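## Task

Arrange the plates of plate hotel H1 according to the manifest: M90 in slot 1, M60 in slot 2, M66 in slot 3, slots 4 and 5 left empty, M09 in slot 6. Every plate must sit fully home in its assigned slot with its ID label facing the front, and must stay there on its own without the robot holding it. Finish by opening the gripper and moving the hand away.

## Robot and tools

ROBOT. A single four-axis SCARA-type plate mover: a vertical lift, a shoulder and an elbow turning about vertical axes, and a wrist yaw. The gripper always stays level; it can only turn about its vertical axis. Its two fingers point along the gripper's +x and close toward each other along its y. The commanded point (end_effector_position) is midway between the rubber pads, roughly 2-3 cm behind the fingertips. Keep the elbow angle more than 0.4 rad away from 0, or the arm may fold and fault. Joint ranges: lift 0.000-0.550 m, shoulder -2.000..2.000 rad, elbow -2.800..2.800 rad, wrist yaw -12.566..12.566 rad.

FRAMES. Reported poses use the scene frame: origin on the table top under the arm base, +z up, +y to the left when facing along +x. Motion commands, however, are expressed in the gripper's own axes (x along the fingers, y across them, z up). The reported hand position can be a little wrong, worse at long reach.

execute_actions. Argument actions: a list of action objects run in order; an empty list just returns the current state and images. Each action may have rows, steps and until.
- rows: 1 to 15 rows, each exactly 5 numbers in [-1, 1], in the order dx, dy, dz, rz, opening. One row is applied per control step (1/30 s).
- dx, dy, dz, rz are a target offset, not a pose: they are measured from the gripper's measured pose when that action began, in the gripper frame, and every row of the action refers to that same start, not to the previous row. For the first action in a call, the start is the last pose a result reported. Scale: 1.0 equals 0.6 m for dx/dy/dz and 180 degrees for rz; rz turns from +x toward +y.
- opening is absolute: +1 fully open (0.140 m), -1 closed (pads still 0.066 m apart). Going from open to closed takes at least about 0.6 s.
- steps: integer 1-450, at least the number of rows, default 15. After the rows run out the arm keeps heading for the last row's target and the gripper keeps that row's opening, so long moves need more steps.
- until: stop the action early at the first step where every condition holds. Only the scanner can be named: fields code (a lowercase ID such as m90, or no_read) and reads. Give a bare value or [comparison, value]; numbers always need a comparison (=, !=, <, <=, >, >=). It does not halt the arm. Any out-of-range number or unknown name rejects the whole call before motion.

MOTION LIMITS. Each step the commanded pose is clipped to within 70 mm and 16 degrees of the measured pose, then damped inverse kinematics drives the joints. Joints share speed and acceleration limits and stop together on reversal; after a big move the arm may not yet have arrived. If a move is cut short, send the remainder in the next action rather than hoping it finishes. Ramp offsets gradually (e.g. add 0.01 per row, about 6 mm per step) so a held plate is not shaken loose.

zoom_image. Arguments camera (only "cam_wrist") and region [x0, y0, x1, y1] in pixels of the 504x504 wrist image, origin top-left, at most 504 by 504. Returns a closer view of the latest picture.

finished_scene. Argument scene (integer 1 or 2). Ends that scene irreversibly and reports success; the next scene's goal arrives in its result. Only call it once the plates are correctly placed and released and the hand has moved off.

RESULTS. The state line gives end_effector_position (m) and end_effector_quat_wxyz in the scene frame. Joint positions lists lift (m), shoulder, elbow, wrist yaw (rad), then pad gap (m). grip_measured is the measured finger opening on the command scale; readings may be off by about 1 mm consistently. Hand target is where the controller is currently steering. "pose unreachable" means the clearance check altered or blocked the command; the arm then stops shortly and waits for new rows. Scanner lines show code (current read, never wrong) and reads (count of no_read-to-ID changes). MOTOR HOT appears from 85 °C; at 100 °C an OVER-TEMPERATURE FAULT brakes the arm until it cools. Holding loads, even while you deliberate, heats motors.

GRIPPING. To hold a plate, command an opening about 0.04 below grip_measured; a smaller margin grips more gently. Pads push about 18 N at most; closing fast can press harder. Load limits: lift 55.2 N, shoulder 8.28 N m, elbow 4.14 N m, wrist yaw 1.38 N m, including the payload. Hitting one triggers a 10 s stop that cancels the rest of the call.

THE TASK. Hotel H1 has 6 slots numbered from the bottom. A plate is home when it rests level on its shelf's two prongs, short end toward the front, behind both front pins and between the side pins. To identify a plate, lay it flat in nest RD with well A1 at the nest's corner marked A1, then clear the scanner's line of sight; the ID appears in code. Well A1 lies at the labelled short end, in the corner opposite the labelled long side, which tells you label orientation.

CAMERA. cam_wrist is a fisheye (504x504, K and distortion given at start) mounted on the hand and looking down-forward; its pose follows the joints. Calibration may be slightly off per scene.

AVOID. Dropping or knocking anything off the table (ends the scene), slamming or hard pushes, abrupt starts with a load, and leaving a plate supported only by the gripper. Occasional disturbances may tug a held plate or nudge loose items.

Each tool is called after "Call:" as name(argument=value, ...) on one line, values as JSON.

## Session

Call:
execute_actions(actions=[])

Scene clock: 0.00 s.
end_effector_position=(+0.6736, -0.0325, +0.1143) grip_measured=+1.00 end_effector_quat_wxyz=(+0.984, +0.000, +0.000, +0.179)
Joint positions: [ 0.109  0.471  1.614 -1.725  0.14 ]
Hand target: +0.674, -0.032, +0.114; +0.984, +0.000, +0.000, +0.179
scanner: code=no_read reads=0

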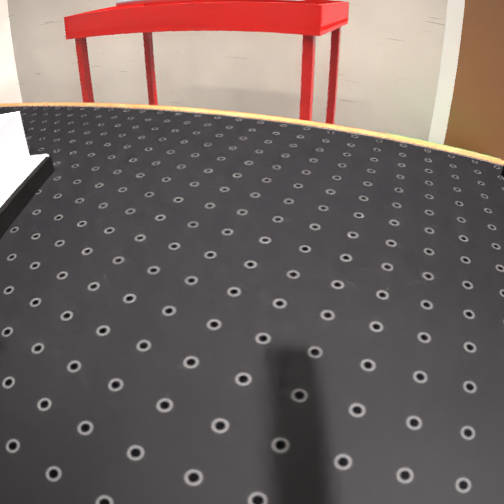

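Call:
execute_actions(actions=[{"rows": [[0,0,0,0.35,1]], "steps": 40}])

Scene clock: 1.73 s.
end_effector_position=(+0.6734, -0.0327, +0.1143) grip_measured=+1.00 end_effector_quat_wxyz=(+0.745, +0.000, +0.000, +0.667)
Joint positions: [ 0.109 -0.184  2.8   -1.156  0.14 ]
Hand target: +0.673, -0.033, +0.114; +0.745, +0.000, +0.000, +0.667
Off the commanded pose: 0.000 m, 0 deg.
scanner: code=no_read reads=0
joint sent to its limit — the command would take joint 3 (elbow) past its upper limit, so that joint was sent only as far as its limit.
camera_calibration (this result's frames):
cam_wrist: T_world_to_cam=[[0.993718, -0.111911, -0.000443088, -0.663249], [-0.0677327, -0.598271, -0.798426, 0.104343], [0.0890879, 0.79344, -0.602093, 0.130245], [0, 0, 0, 1]] pos_world=[0.654547, -0.115141, 0.161436]

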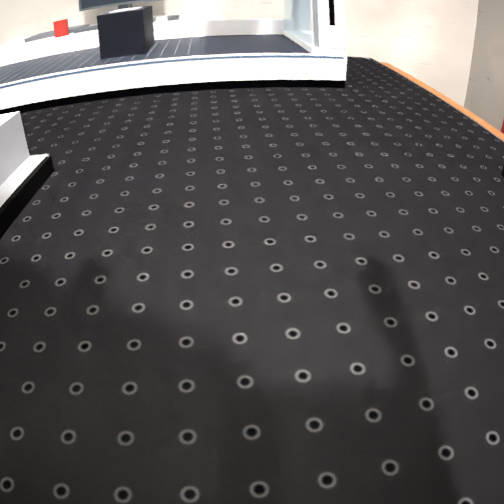

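Call:
execute_actions(actions=[{"rows": [[0.167,0.47,0.2,0,1]], "steps": 60}])

Scene clock: 4.67 s.
end_effector_position=(+0.4044, +0.0984, +0.2344) grip_measured=+1.00 end_effector_quat_wxyz=(+0.745, +0.000, +0.000, +0.667)
Joint positions: [ 0.229  0.789  0.851 -0.181  0.14 ]
Hand target: +0.404, +0.098, +0.234; +0.745, +0.000, +0.000, +0.667
Off the commanded pose: 0.000 m, 0 deg.
scanner: code=no_read reads=0
camera_calibration (this result's frames):
cam_wrist: T_world_to_cam=[[0.993682, -0.112232, -0.000443088, -0.381198], [-0.0679254, -0.598249, -0.798426, 0.26049], [0.0893435, 0.793411, -0.602093, 0.122376], [0, 0, 0, 1]] pos_world=[0.38555, 0.0159611, 0.281495]

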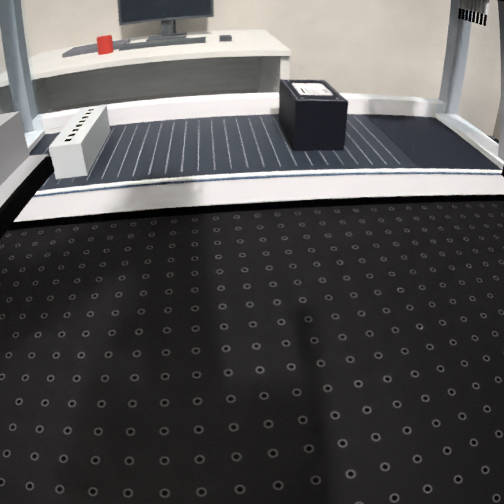

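Call:
execute_actions(actions=[{"rows": [[0,0,0,0.4,1]], "steps": 40}])

Scene clock: 6.37 s.
end_effector_position=(+0.4045, +0.0984, +0.2344) grip_measured=+1.00 end_effector_quat_wxyz=(+0.211, +0.000, +0.000, +0.977)
Joint positions: [0.229 0.844 1.519 0.353 0.14 ]
Hand target: +0.404, +0.098, +0.234; +0.211, +0.000, +0.000, +0.977
Off the commanded pose: 0.000 m, 0 deg.
scanner: code=no_read reads=0
camera_calibration (this result's frames):
cam_wrist: T_world_to_cam=[[0.413662, 0.91043, -0.000443088, -0.247306], [0.548018, -0.249385, -0.798426, -0.0229732], [-0.727022, 0.330036, -0.602093, 0.498186], [0, 0, 0, 1]] pos_world=[0.477083, 0.0550067, 0.281502]

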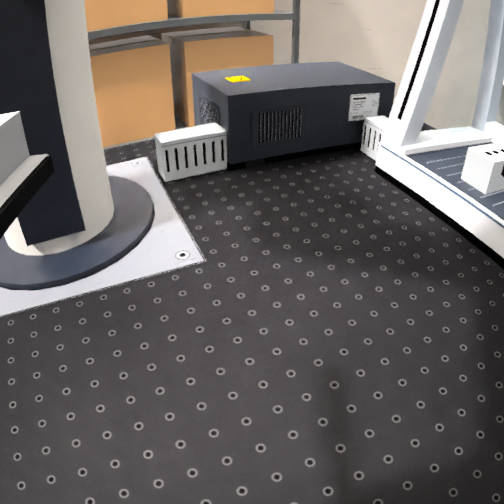

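Nothing here; check the −y side.

Call:
execute_actions(actions=[{"rows": [[0,0,0,-1.0,1]], "steps": 60},{"rows": [[0,0,0,-0.35,1]], "steps": 40}])

Scene clock: 10.13 s.
end_effector_position=(+0.4051, +0.0984, +0.2344) grip_measured=+1.00 end_effector_quat_wxyz=(+0.728, +0.000, +0.000, -0.685)
Joint positions: [ 0.229  1.624  1.344 -4.478  0.14 ]
Hand target: +0.405, +0.098, +0.234; +0.728, +0.000, +0.000, -0.685
Off the commanded pose: 0.000 m, 0 deg.
scanner: code=no_read reads=0
camera_calibration (this result's frames):
cam_wrist: T_world_to_cam=[[-0.998213, -0.0597496, -0.000443088, 0.419848], [-0.0356217, 0.601038, -0.798426, 0.129451], [0.0479719, -0.796984, -0.602093, 0.295606], [0, 0, 0, 1]] pos_world=[0.409528, 0.182874, 0.281525]

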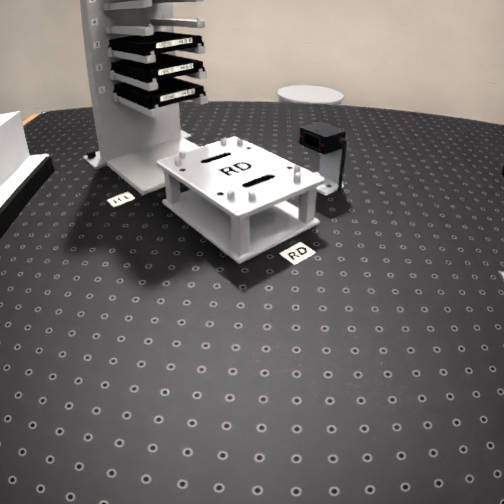

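Call:
zoom_image(camera="cam_wrist", region=[60, 0, 360, 270])

Region (60, 0, 360, 270) of cam_wrist's 504x504 image, scaled by 1.680, with more detail than that image has; it fills the top 454 rows of this view, and the rest is white.

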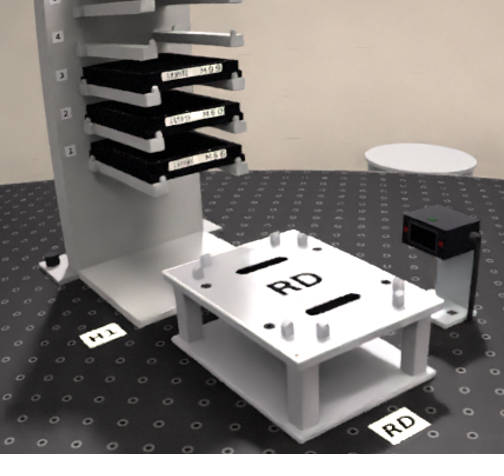

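Call:
execute_actions(actions=[{"rows": [[0.33,0.03,0,0.25,1]], "steps": 50}])

Scene clock: 13.60 s.
end_effector_position=(+0.4349, -0.0982, +0.2344) grip_measured=+1.00 end_effector_quat_wxyz=(+0.935, +0.000, +0.000, -0.355)
Joint positions: [ 0.229  0.993  0.587 -2.305  0.14 ]
Hand target: +0.435, -0.098, +0.234; +0.935, +0.000, +0.000, -0.354
Off the commanded pose: 0.000 m, 0 deg.
scanner: code=no_read reads=0
camera_calibration (this result's frames):
cam_wrist: T_world_to_cam=[[-0.663878, -0.747841, -0.000443088, 0.22487], [-0.450035, 0.399981, -0.798426, 0.409161], [0.597273, -0.529858, -0.602093, -0.075178], [0, 0, 0, 1]] pos_world=[0.378325, -0.035323, 0.281521]

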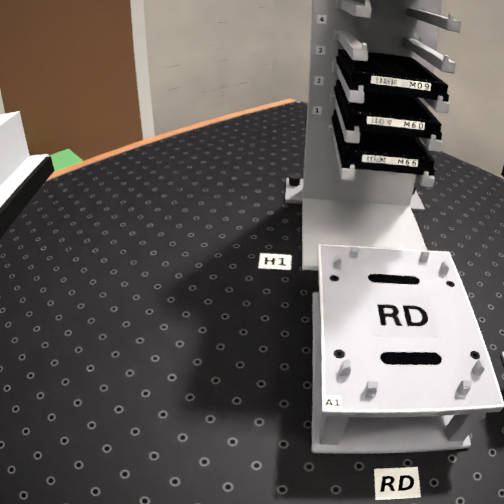

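Call:
execute_actions(actions=[{"rows": [[0,-0.2,0,-0.035,1]], "steps": 40}])

Scene clock: 17.13 s.
end_effector_position=(+0.3552, -0.1881, +0.2344) grip_measured=+1.00 end_effector_quat_wxyz=(+0.914, +0.000, +0.000, -0.406)
Joint positions: [ 0.229  0.246  0.442 -1.524  0.14 ]
Hand target: +0.355, -0.188, +0.234; +0.914, +0.000, +0.000, -0.406
Off the commanded pose: 0.000 m, 0 deg.
scanner: code=no_read reads=0
camera_calibration (this result's frames):
cam_wrist: T_world_to_cam=[[-0.742249, -0.670124, -0.000443088, 0.147184], [-0.403215, 0.44714, -0.798426, 0.401467], [0.535243, -0.592452, -0.602093, -0.0649183], [0, 0, 0, 1]] pos_world=[0.305871, -0.119341, 0.28152]

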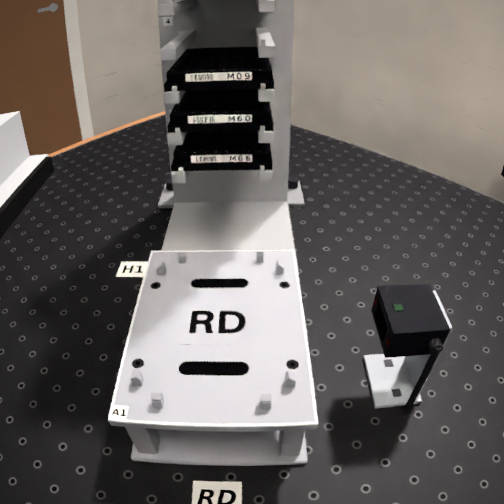

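Call:
execute_actions(actions=[{"rows": [[0.33,0.067,0.03,0,1]], "steps": 40}])

Scene clock: 22.43 s.
end_effector_position=(+0.5178, -0.3081, +0.2524) grip_measured=+1.00 end_effector_quat_wxyz=(+0.914, +0.000, +0.000, -0.406)
Joint positions: [ 0.247  0.122  1.328 -2.284  0.14 ]
Hand target: +0.518, -0.308, +0.252; +0.914, +0.000, +0.000, -0.406
Off the commanded pose: 0.000 m, 0 deg.
scanner: code=no_read reads=0
camera_calibration (this result's frames):
cam_wrist: T_world_to_cam=[[-0.741996, -0.670404, -0.000443088, 0.187255], [-0.403383, 0.446988, -0.798426, 0.535072], [0.535466, -0.59225, -0.602093, -0.212266], [0, 0, 0, 1]] pos_world=[0.468443, -0.239349, 0.299494]

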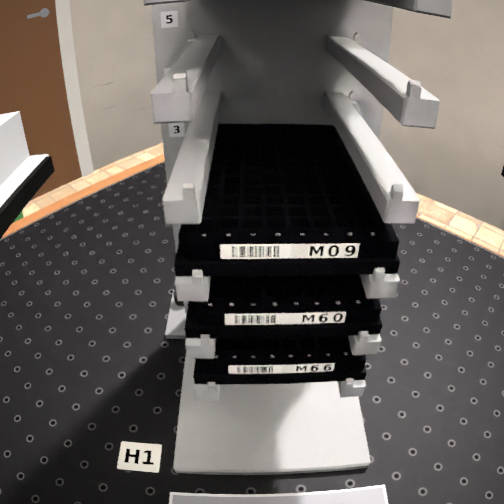

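Call:
execute_actions(actions=[{"rows": [[-0.1,-0.008,0.17,0,1]], "steps": 30}])

Scene clock: 26.30 s.
end_effector_position=(+0.4739, -0.2668, +0.3545) grip_measured=+1.00 end_effector_quat_wxyz=(+0.914, +0.000, +0.000, -0.406)
Joint positions: [ 0.349  0.244  1.045 -2.125  0.14 ]
Hand target: +0.474, -0.267, +0.354; +0.914, +0.000, +0.000, -0.406
Off the commanded pose: 0.000 m, 0 deg.
scanner: code=no_read reads=0
camera_calibration (this result's frames):
cam_wrist: T_world_to_cam=[[-0.742254, -0.670119, -0.000443088, 0.182653], [-0.403211, 0.447143, -0.798426, 0.580373], [0.535238, -0.592456, -0.602093, -0.102828], [0, 0, 0, 1]] pos_world=[0.424626, -0.198032, 0.401554]

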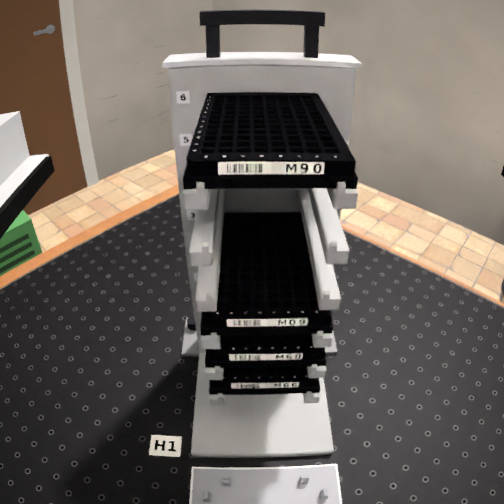

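Call:
execute_actions(actions=[{"rows": [[0,0,-0.256,0,0.2]], "steps": 30},{"rows": [[0.15,0,0,0,0.2]], "steps": 25}])

Scene clock: 29.43 s.
end_effector_position=(+0.5343, -0.3336, +0.2008) grip_measured=+0.20 end_effector_quat_wxyz=(+0.914, +0.000, +0.000, -0.406)
Joint positions: [ 0.196  0.035  1.475 -2.346  0.11 ]
Hand target: +0.534, -0.334, +0.201; +0.914, +0.000, +0.000, -0.406
Off the commanded pose: 0.000 m, 0 deg.
scanner: code=no_read reads=0
camera_calibration (this result's frames):
cam_wrist: T_world_to_cam=[[-0.742018, -0.67038, -0.000443088, 0.182401], [-0.403368, 0.447001, -0.798426, 0.511941], [0.535446, -0.592268, -0.602093, -0.267257], [0, 0, 0, 1]] pos_world=[0.484948, -0.264848, 0.247914]

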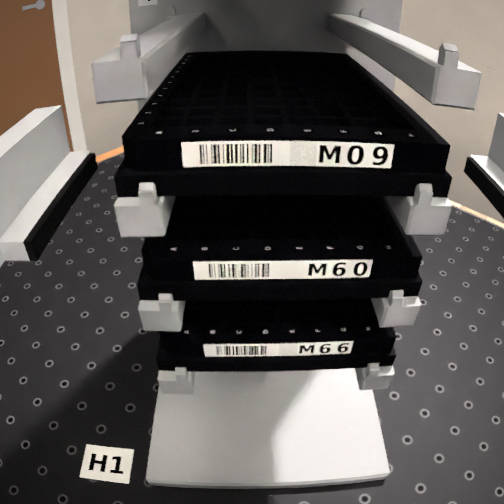

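Call:
execute_actions(actions=[{"rows": [[0.138,0,0,0,0.2]], "steps": 25},{"rows": [[0,0,0,0,-0.53]], "steps": 25}])

Scene clock: 31.63 s.
end_effector_position=(+0.5906, -0.3944, +0.2008) grip_measured=-0.48 end_effector_quat_wxyz=(+0.915, +0.000, +0.000, -0.404)
Joint positions: [ 0.196 -0.2    1.967 -2.598  0.085]
Hand target: +0.590, -0.395, +0.201; +0.914, +0.000, +0.000, -0.405
Off the commanded pose: 0.001 m, 0 deg.
scanner: code=no_read reads=0
camera_calibration (this result's frames):
cam_wrist: T_world_to_cam=[[-0.739193, -0.673493, -0.000443088, 0.180523], [-0.405244, 0.445301, -0.798426, 0.562284], [0.537932, -0.590011, -0.602093, -0.333995], [0, 0, 0, 1]] pos_world=[0.54097, -0.325866, 0.247926]

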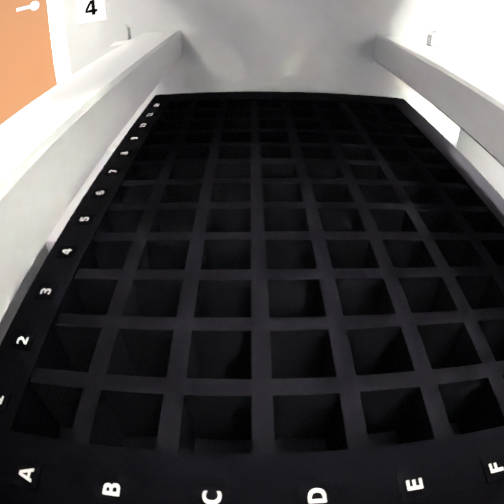

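Call:
execute_actions(actions=[{"rows": [[0,0,0.014,0,-0.53]], "steps": 10},{"rows": [[-0.05,0,0,0,-0.53],[-0.1,0,0,0,-0.53],[-0.15,0,0,0,-0.53],[-0.2,0,0,0,-0.53],[-0.24,0,0,0,-0.53]], "steps": 35}])

Scene clock: 34.10 s.
end_effector_position=(+0.4936, -0.2880, +0.2092) grip_measured=-0.48 end_effector_quat_wxyz=(+0.915, +0.000, +0.000, -0.404)
Joint positions: [ 0.204  0.179  1.176 -2.187  0.085]
Hand target: +0.494, -0.288, +0.209; +0.915, +0.000, +0.000, -0.404
Off the commanded pose: 0.000 m, 0 deg.
scanner: code=no_read reads=0
camera_calibration (this result's frames):
cam_wrist: T_world_to_cam=[[-0.73941, -0.673256, -0.000443088, 0.180672], [-0.405101, 0.445432, -0.798426, 0.482253], [0.537742, -0.590184, -0.602093, -0.213896], [0, 0, 0, 1]] pos_world=[0.443973, -0.21941, 0.256338]

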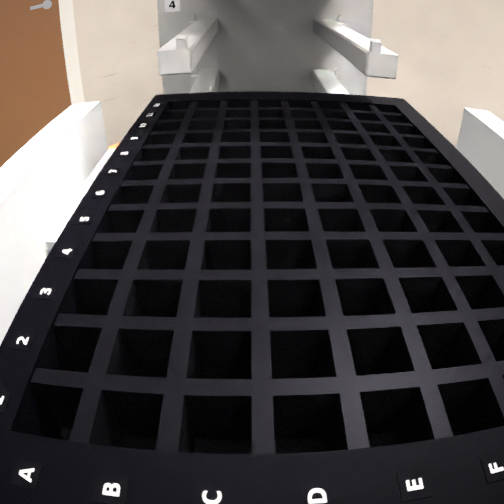

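Call:
execute_actions(actions=[{"rows": [[0,0,0.065,0,-0.53]], "steps": 15},{"rows": [[0.05,0,0,0,-0.53],[0.1,0,0,0,-0.53],[0.15,0,0,0,-0.53],[0.2,0,0,0,-0.53],[0.241,0,0,0,-0.53]], "steps": 35},{"rows": [[0,0,-0.014,0,-0.53]], "steps": 10},{"rows": [[0,0,0,0,0.2]], "steps": 15}])

Scene clock: 46.23 s.
end_effector_position=(+0.5840, -0.3884, +0.2480) grip_measured=-0.48 end_effector_quat_wxyz=(+0.916, +0.000, +0.000, -0.402)
Joint positions: [ 0.243 -0.174  1.906 -2.559  0.085]
Hand target: +0.583, -0.390, +0.248; +0.915, +0.000, +0.000, -0.404
Off the commanded pose: 0.010 m, 0 deg.
TORQUE FAULT: the external load on joint 3 (elbow) reached its load limit, and the arm stopped for 10 seconds. The arm's remaining commands of this call were not run. The arm holds where it stopped, with its grip as last carried out, and accepts commands again: back off and push less far. The arm stops again, at the same cost, whenever a joint's load reaches its limit.
scanner: code=no_read reads=0
camera_calibration (this result's frames):
cam_wrist: T_world_to_cam=[[-0.736498, -0.676439, -0.000443088, 0.177039], [-0.407019, 0.44368, -0.798426, 0.595044], [0.540283, -0.587859, -0.602093, -0.299029], [0, 0, 0, 1]] pos_world=[0.534143, -0.32004, 0.295134]

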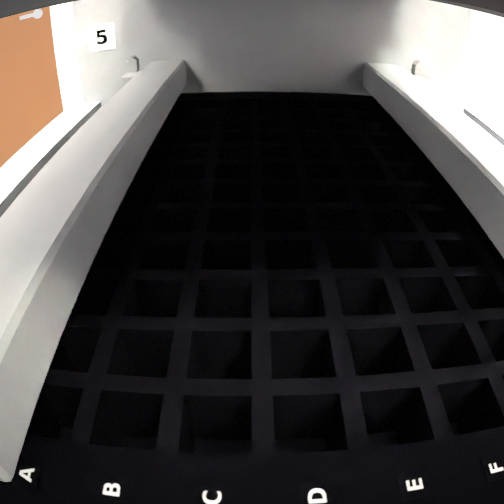

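Call:
execute_actions(actions=[{"rows": [[0.003,0,0,0,-0.53],[0.006,0,0,0,-0.53],[0.009,0,0,0,-0.53],[0.012,0,0,0,-0.53]], "steps": 15}])

Scene clock: 61.17 s.
end_effector_position=(+0.5847, -0.3880, +0.2480) grip_measured=-0.48 end_effector_quat_wxyz=(+0.916, +0.000, +0.000, -0.400)
Joint positions: [ 0.243 -0.174  1.907 -2.557  0.085]
Hand target: +0.584, -0.389, +0.248; +0.916, +0.000, +0.000, -0.401
Off the commanded pose: 0.007 m, 0 deg.
TORQUE FAULT: the external load on joint 3 (elbow) reached its load limit, and the arm stopped for 10 seconds. The arm's remaining commands of this call were not run. The arm holds where it stopped, with its grip as last carried out, and accepts commands again: back off and push less far. The arm stops again, at the same cost, whenever a joint's load reaches its limit.
scanner: code=no_read reads=0
camera_calibration (this result's frames):
cam_wrist: T_world_to_cam=[[-0.734204, -0.678929, -0.000443088, 0.175515], [-0.408518, 0.442299, -0.798426, 0.595475], [0.54227, -0.586027, -0.602093, -0.299617], [0, 0, 0, 1]] pos_world=[0.5346, -0.319799, 0.295123]

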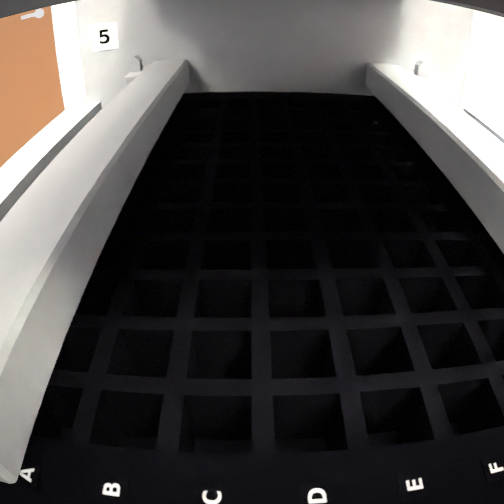

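Call:
execute_actions(actions=[{"rows": [[-0.05,0,0,0,-0.53],[-0.1,0,0,0,-0.53],[-0.15,0,0,0,-0.53],[-0.2,0,0,0,-0.53],[-0.228,0,0,0,-0.53]], "steps": 35},{"rows": [[0,0,-0.065,0,-0.53]], "steps": 15},{"rows": [[0.05,0,0,0,-0.53],[0.1,0,0,0,-0.53],[0.15,0,0,0,-0.53],[0.2,0,0,0,-0.53],[0.24,0,0,0,-0.53]], "steps": 35}])

Scene clock: 67.70 s.
end_effector_position=(+0.5895, -0.3933, +0.2089) grip_measured=-0.48 end_effector_quat_wxyz=(+0.916, +0.000, +0.000, -0.400)
Joint positions: [ 0.204 -0.197  1.955 -2.582  0.085]
Hand target: +0.590, -0.393, +0.209; +0.916, +0.000, +0.000, -0.400
Off the commanded pose: 0.000 m, 0 deg.
scanner: code=no_read reads=0
camera_calibration (this result's frames):
cam_wrist: T_world_to_cam=[[-0.734355, -0.678766, -0.000443088, 0.175506], [-0.40842, 0.44239, -0.798426, 0.56854], [0.54214, -0.586147, -0.602093, -0.328851], [0, 0, 0, 1]] pos_world=[0.539371, -0.325144, 0.256016]

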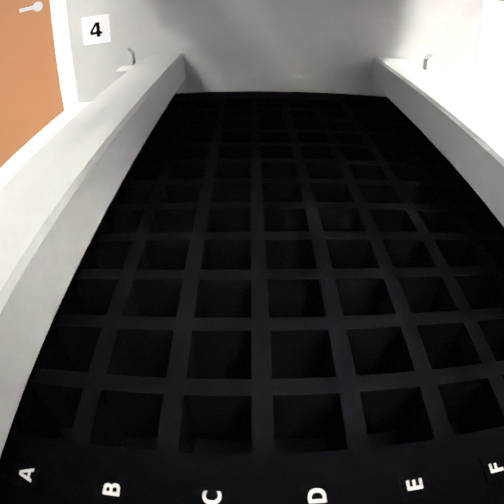

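Call:
execute_actions(actions=[{"rows": [[0,0,-0.014,0,-0.53]], "steps": 10},{"rows": [[0,0,0,0,0.2]], "steps": 15},{"rows": [[-0.1,0,0,0,0.2],[-0.2,0,0,0,0.2]], "steps": 25},{"rows": [[0,0,0.195,0,0.2]], "steps": 25}])

Scene clock: 71.17 s.
end_effector_position=(+0.5082, -0.3054, +0.3180) grip_measured=+0.20 end_effector_quat_wxyz=(+0.916, +0.000, +0.000, -0.401)
Joint positions: [ 0.313  0.122  1.282 -2.228  0.11 ]
Hand target: +0.508, -0.305, +0.318; +0.916, +0.000, +0.000, -0.401
Off the commanded pose: 0.000 m, 0 deg.
scanner: code=no_read reads=0
camera_calibration (this result's frames):
cam_wrist: T_world_to_cam=[[-0.734693, -0.678399, -0.000443088, 0.175813], [-0.4082, 0.442594, -0.798426, 0.583442], [0.541847, -0.586417, -0.602093, -0.167517], [0, 0, 0, 1]] pos_world=[0.458098, -0.237192, 0.365052]

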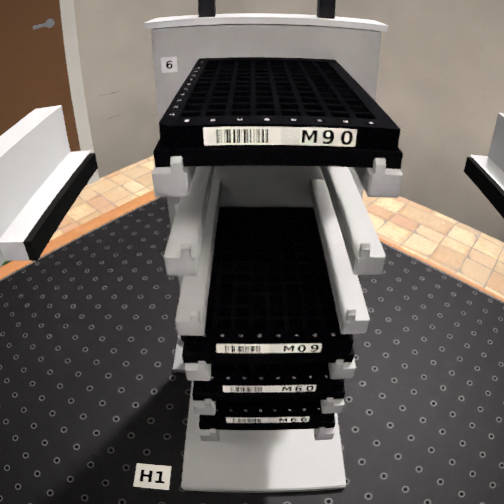

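Call:
execute_actions(actions=[{"rows": [[0.07,0,0,0,0.2],[0.14,0,0,0,0.2],[0.2,0,0,0,0.2]], "steps": 30},{"rows": [[0,0,0,0,-0.53]], "steps": 25}])

Scene clock: 74.10 s.
end_effector_position=(+0.5896, -0.3936, +0.3180) grip_measured=-0.53 end_effector_quat_wxyz=(+0.916, +0.000, +0.000, -0.400)
Joint positions: [ 0.313 -0.198  1.957 -2.583  0.083]
Hand target: +0.590, -0.394, +0.318; +0.916, +0.000, +0.000, -0.401
Off the commanded pose: 0.000 m, 0 deg.
scanner: code=no_read reads=0
camera_calibration (this result's frames):
cam_wrist: T_world_to_cam=[[-0.734497, -0.678611, -0.000443088, 0.1756], [-0.408327, 0.442476, -0.798426, 0.655725], [0.542017, -0.586261, -0.602093, -0.263348], [0, 0, 0, 1]] pos_world=[0.539467, -0.325368, 0.365065]

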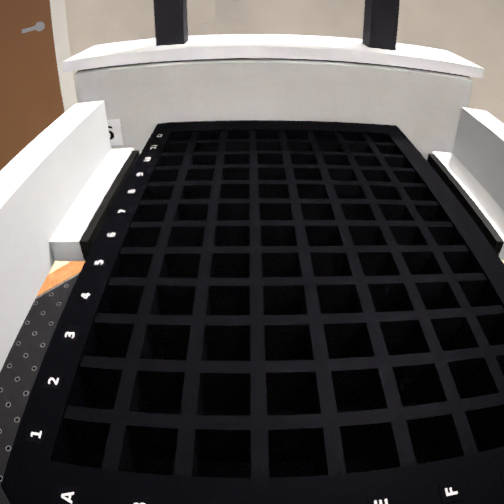

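Call:
execute_actions(actions=[{"rows": [[0,0,0,0,0.2]], "steps": 15},{"rows": [[0,0,-0.02,0,0.2]], "steps": 12},{"rows": [[0,0,0,0,-0.53]], "steps": 25}])

Scene clock: 76.40 s.
end_effector_position=(+0.5904, -0.3929, +0.3059) grip_measured=-0.47 end_effector_quat_wxyz=(+0.917, +0.000, +0.000, -0.399)
Joint positions: [ 0.301 -0.197  1.958 -2.581  0.085]
Hand target: +0.590, -0.394, +0.306; +0.916, +0.000, +0.000, -0.400
Off the commanded pose: 0.001 m, 0 deg.
scanner: code=no_read reads=0
camera_calibration (this result's frames):
cam_wrist: T_world_to_cam=[[-0.732064, -0.681235, -0.000443088, 0.174161], [-0.409908, 0.441012, -0.798426, 0.646528], [0.544111, -0.584317, -0.602093, -0.271181], [0, 0, 0, 1]] pos_world=[0.540067, -0.324938, 0.353005]

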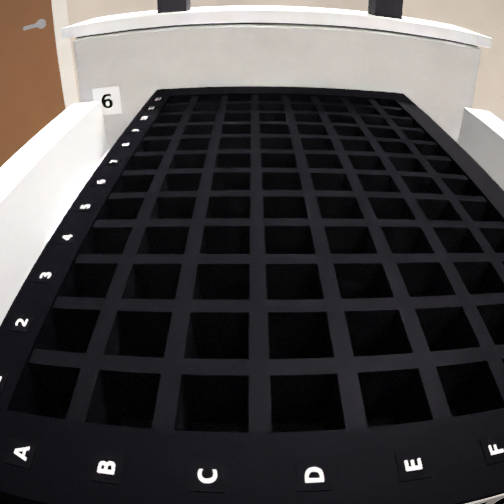

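Call:
execute_actions(actions=[{"rows": [[0,0,0.014,0,-0.53]], "steps": 10},{"rows": [[-0.05,0,0,0,-0.53],[-0.1,0,0,0,-0.53],[-0.15,0,0,0,-0.53],[-0.2,0,0,0,-0.53],[-0.24,0,0,0,-0.53]], "steps": 30},{"rows": [[0,0,-0.06,0,-0.53],[0,0,-0.1183,0,-0.53]], "steps": 20},{"rows": [[0.05,0,0,0,-0.53],[0.1,0,0,0,-0.53],[0.15,0,0,0,-0.53],[0.2,0,0,0,-0.53],[0.24,0,0,0,-0.53]], "steps": 30},{"rows": [[0,0,-0.014,0,-0.53]], "steps": 10},{"rows": [[0,0,0,0,0.2]], "steps": 15}])

Scene clock: 82.63 s.
end_effector_position=(+0.5901, -0.3931, +0.2358) grip_measured=+0.20 end_effector_quat_wxyz=(+0.917, +0.000, +0.000, -0.399)
Joint positions: [ 0.231 -0.197  1.957 -2.581  0.11 ]
Hand target: +0.590, -0.393, +0.236; +0.917, +0.000, +0.000, -0.399
Off the commanded pose: 0.000 m, 0 deg.
scanner: code=no_read reads=0
camera_calibration (this result's frames):
cam_wrist: T_world_to_cam=[[-0.732705, -0.680547, -0.000443088, 0.174422], [-0.409493, 0.441397, -0.798426, 0.590417], [0.543562, -0.584829, -0.602093, -0.313196], [0, 0, 0, 1]] pos_world=[0.539813, -0.325073, 0.282908]

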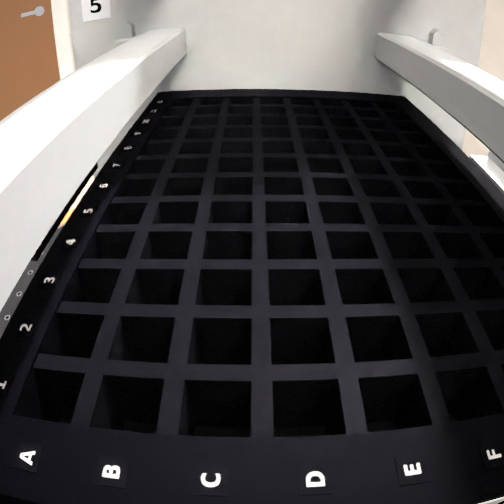

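Call:
execute_actions(actions=[{"rows": [[-0.15,0,0,0,0.2]], "steps": 20},{"rows": [[0,0,-0.0583,0,0.2]], "steps": 15},{"rows": [[0.15,0,0,0,0.2]], "steps": 20},{"rows": [[0,0,0,0,-0.53]], "steps": 25},{"rows": [[0,0,0.014,0,-0.53]], "steps": 10},{"rows": [[-0.05,0,0,0,-0.53],[-0.1,0,0,0,-0.53],[-0.15,0,0,0,-0.53],[-0.2,0,0,0,-0.53],[-0.24,0,0,0,-0.53]], "steps": 30},{"rows": [[0,0,0.09,0,-0.53],[0,0,0.1775,0,-0.53]], "steps": 25},{"rows": [[0.05,0,0,0,-0.53],[0.1,0,0,0,-0.53],[0.15,0,0,0,-0.53],[0.2,0,0,0,-0.53],[0.24,0,0,0,-0.53]], "steps": 30},{"rows": [[0,0,-0.014,0,-0.53]], "steps": 10},{"rows": [[0,0,0,0,0.2]], "steps": 15}])

Scene clock: 90.87 s.
end_effector_position=(+0.5899, -0.3932, +0.3073) grip_measured=+0.20 end_effector_quat_wxyz=(+0.917, +0.000, +0.000, -0.399)
Joint positions: [ 0.302 -0.198  1.957 -2.581  0.11 ]
Hand target: +0.590, -0.393, +0.307; +0.917, +0.000, +0.000, -0.399
Off the commanded pose: 0.000 m, 0 deg.
scanner: code=no_read reads=0
camera_calibration (this result's frames):
cam_wrist: T_world_to_cam=[[-0.732936, -0.680298, -0.000443088, 0.174441], [-0.409343, 0.441536, -0.798426, 0.647413], [0.543363, -0.585014, -0.602093, -0.270075], [0, 0, 0, 1]] pos_world=[0.539617, -0.325182, 0.354379]

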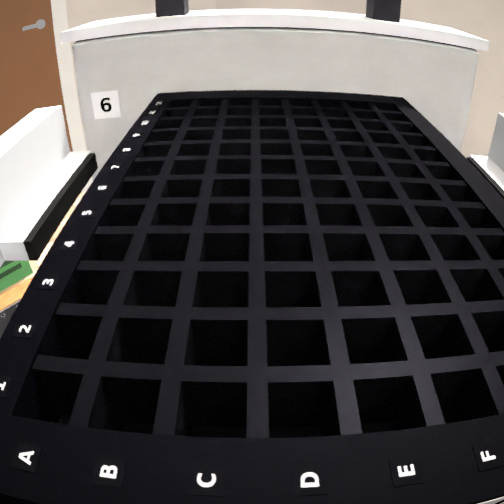

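Call:
execute_actions(actions=[{"rows": [[-0.15,0,0,0,0.2]], "steps": 20},{"rows": [[0,0,-0.15,0,0.2],[0,0,-0.2958,0,0.2]], "steps": 30},{"rows": [[0.15,0,0,0,0.2]], "steps": 20},{"rows": [[0,0,0,0,-0.53]], "steps": 25}])

Scene clock: 95.07 s.
end_effector_position=(+0.5897, -0.3933, +0.1297) grip_measured=-0.48 end_effector_quat_wxyz=(+0.917, +0.000, +0.000, -0.400)
Joint positions: [ 0.125 -0.198  1.957 -2.581  0.085]
Hand target: +0.590, -0.393, +0.130; +0.917, +0.000, +0.000, -0.400
Off the commanded pose: 0.000 m, 0 deg.
scanner: code=no_read reads=0
camera_calibration (this result's frames):
cam_wrist: T_world_to_cam=[[-0.733112, -0.680108, -0.000443088, 0.174399], [-0.409229, 0.441642, -0.798426, 0.505614], [0.543212, -0.585154, -0.602093, -0.376896], [0, 0, 0, 1]] pos_world=[0.539501, -0.325232, 0.176846]

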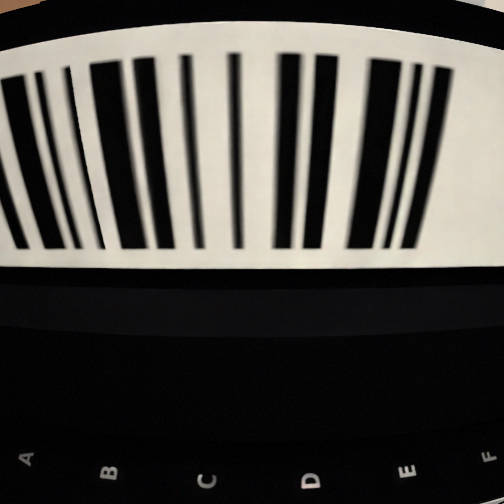

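Call:
execute_actions(actions=[{"rows": [[0,0,0.014,0,-0.53]], "steps": 10},{"rows": [[-0.05,0,0,0,-0.53],[-0.1,0,0,0,-0.53],[-0.15,0,0,0,-0.53],[-0.2,0,0,0,-0.53],[-0.24,0,0,0,-0.53]], "steps": 30},{"rows": [[0,0,0.06,0,-0.53],[0,0,0.1183,0,-0.53]], "steps": 20},{"rows": [[0.05,0,0,0,-0.53],[0.1,0,0,0,-0.53],[0.15,0,0,0,-0.53],[0.2,0,0,0,-0.53],[0.24,0,0,0,-0.53]], "steps": 30},{"rows": [[0,0,-0.014,0,-0.53]], "steps": 10},{"rows": [[0,0,0,0,0.2]], "steps": 15}])

Scene clock: 100.03 s.
end_effector_position=(+0.5896, -0.3934, +0.2007) grip_measured=+0.20 end_effector_quat_wxyz=(+0.917, +0.000, +0.000, -0.400)
Joint positions: [ 0.196 -0.198  1.956 -2.581  0.11 ]
Hand target: +0.590, -0.393, +0.201; +0.917, +0.000, +0.000, -0.400
Off the commanded pose: 0.000 m, 0 deg.
scanner: code=no_read reads=0
camera_calibration (this result's frames):
cam_wrist: T_world_to_cam=[[-0.733178, -0.680037, -0.000443088, 0.174388], [-0.409186, 0.441682, -0.798426, 0.562274], [0.543155, -0.585207, -0.602093, -0.334118], [0, 0, 0, 1]] pos_world=[0.53941, -0.325284, 0.247841]

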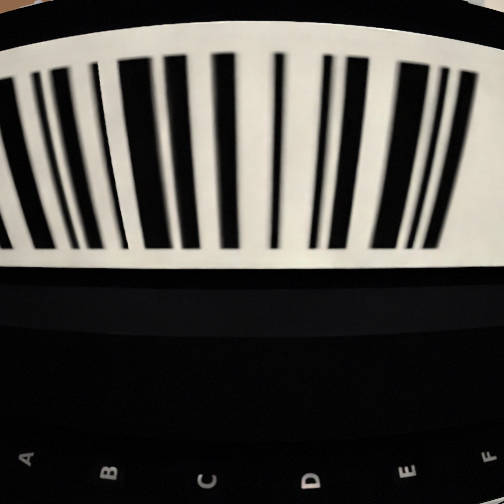

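Now M90 from slot 4 (z≈0.2358) to slot 1 (z≈0.1294), then back away and inspect.

Call:
execute_actions(actions=[{"rows": [[-0.15,0,0,0,0.2]], "steps": 20},{"rows": [[0,0,0.0585,0,0.2]], "steps": 15},{"rows": [[0.15,0,0,0,0.2]], "steps": 20},{"rows": [[0,0,0,0,-0.53]], "steps": 25},{"rows": [[0,0,0.014,0,-0.53]], "steps": 10},{"rows": [[-0.05,0,0,0,-0.53],[-0.1,0,0,0,-0.53],[-0.15,0,0,0,-0.53],[-0.2,0,0,0,-0.53],[-0.24,0,0,0,-0.53]], "steps": 30},{"rows": [[0,0,-0.09,0,-0.53],[0,0,-0.1775,0,-0.53]], "steps": 25},{"rows": [[0.05,0,0,0,-0.53],[0.1,0,0,0,-0.53],[0.15,0,0,0,-0.53],[0.2,0,0,0,-0.53],[0.24,0,0,0,-0.53]], "steps": 30},{"rows": [[0,0,-0.014,0,-0.53]], "steps": 10},{"rows": [[0,0,0,0,0.2]], "steps": 15},{"rows": [[-0.1,0,0,0,0.2],[-0.2,0,0,0,0.2]], "steps": 25},{"rows": [[0,0,0.2,0,0.2]], "steps": 25}])

Scene clock: 117.03 s.
end_effector_position=(+0.5847, -0.3885, +0.1377) grip_measured=-0.48 end_effector_quat_wxyz=(+0.917, +0.000, +0.000, -0.399)
Joint positions: [ 0.133 -0.177  1.909 -2.552  0.085]
Hand target: +0.585, -0.389, +0.138; +0.917, +0.000, +0.000, -0.400
Off the commanded pose: 0.007 m, 0 deg.
TORQUE FAULT: the external load on joint 3 (elbow) reached its load limit, and the arm stopped for 10 seconds. The arm's remaining commands of this call were not run. The arm holds where it stopped, with its grip as last carried out, and accepts commands again: back off and push less far. The arm stops again, at the same cost, whenever a joint's load reaches its limit.
scanner: code=no_read reads=0
camera_calibration (this result's frames):
cam_wrist: T_world_to_cam=[[-0.731702, -0.681625, -0.000443088, 0.172606], [-0.410143, 0.440794, -0.798426, 0.508021], [0.544422, -0.584028, -0.602093, -0.366801], [0, 0, 0, 1]] pos_world=[0.534352, -0.320502, 0.184845]

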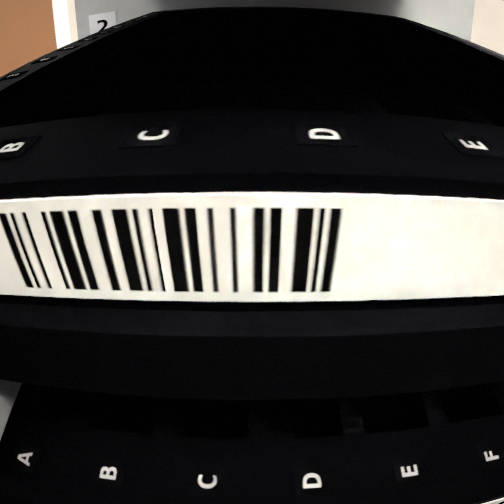

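Call:
execute_actions(actions=[{"rows": [[-0.05,0,0,0,-0.53],[-0.1,0,0,0,-0.53],[-0.15,0,0,0,-0.53],[-0.2,0,0,0,-0.53],[-0.228,0,0,0,-0.53]], "steps": 30},{"rows": [[0,0,0.12,0,-0.53],[0,0,0.2367,0,-0.53]], "steps": 30},{"rows": [[0.05,0,0,0,-0.53],[0.1,0,0,0,-0.53],[0.15,0,0,0,-0.53],[0.2,0,0,0,-0.53],[0.24,0,0,0,-0.53]], "steps": 30},{"rows": [[0,0,-0.014,0,-0.53]], "steps": 10},{"rows": [[0,0,0,0,0.2]], "steps": 15},{"rows": [[-0.027,0,0,0,0.2]], "steps": 10},{"rows": [[0,0,0,0,-0.53]], "steps": 25}])

Scene clock: 124.90 s.
end_effector_position=(+0.5788, -0.3817, +0.2716) grip_measured=-0.48 end_effector_quat_wxyz=(+0.917, +0.000, +0.000, -0.398)
Joint positions: [ 0.267 -0.149  1.85  -2.52   0.085]
Hand target: +0.579, -0.382, +0.272; +0.917, +0.000, +0.000, -0.399
Off the commanded pose: 0.000 m, 0 deg.
scanner: code=no_read reads=0
camera_calibration (this result's frames):
cam_wrist: T_world_to_cam=[[-0.730864, -0.682523, -0.000443088, 0.172089], [-0.410684, 0.44029, -0.798426, 0.609629], [0.545139, -0.583359, -0.602093, -0.279149], [0, 0, 0, 1]] pos_world=[0.528313, -0.313803, 0.318747]

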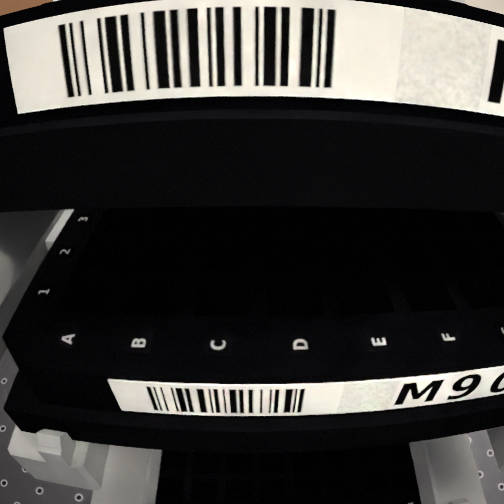

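Call:
execute_actions(actions=[{"rows": [[0,0,0.014,0,-0.53]], "steps": 10},{"rows": [[-0.05,0,0,0,-0.53],[-0.1,0,0,0,-0.53],[-0.15,0,0,0,-0.53],[-0.2,0,0,0,-0.53],[-0.24,0,0,0,-0.53]], "steps": 30},{"rows": [[0,0,-0.12,0,-0.53],[0,0,-0.2367,0,-0.53]], "steps": 30},{"rows": [[0.05,0,0,0,-0.53],[0.1,0,0,0,-0.53],[0.15,0,0,0,-0.53],[0.2,0,0,0,-0.53],[0.24,0,0,0,-0.53]], "steps": 30},{"rows": [[0,0,-0.014,0,-0.53]], "steps": 10},{"rows": [[0,0,0,0,0.2]], "steps": 15},{"rows": [[-0.1,0,0,0,0.2],[-0.2,0,0,0,0.2]], "steps": 25},{"rows": [[0,0,0.2,0,0.2]], "steps": 25}])

Scene clock: 131.93 s.
end_effector_position=(+0.4966, -0.2941, +0.2497) grip_measured=+0.20 end_effector_quat_wxyz=(+0.917, +0.000, +0.000, -0.399)
Joint positions: [ 0.245  0.154  1.205 -2.178  0.11 ]
Hand target: +0.497, -0.294, +0.250; +0.917, +0.000, +0.000, -0.399
Off the commanded pose: 0.000 m, 0 deg.
scanner: code=no_read reads=0
camera_calibration (this result's frames):
cam_wrist: T_world_to_cam=[[-0.731773, -0.681548, -0.000443088, 0.172535], [-0.410097, 0.440837, -0.798426, 0.519673], [0.544361, -0.584085, -0.602093, -0.19632], [0, 0, 0, 1]] pos_world=[0.446242, -0.226167, 0.296794]

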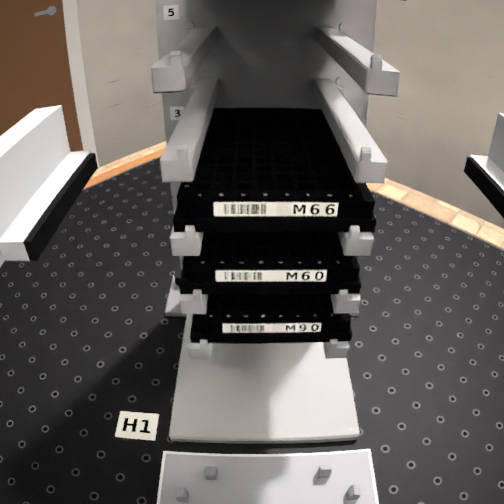

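All look seated. Finishing scene 1.

Call:
finished_scene(scene=1)

The scene is finished: the task was done.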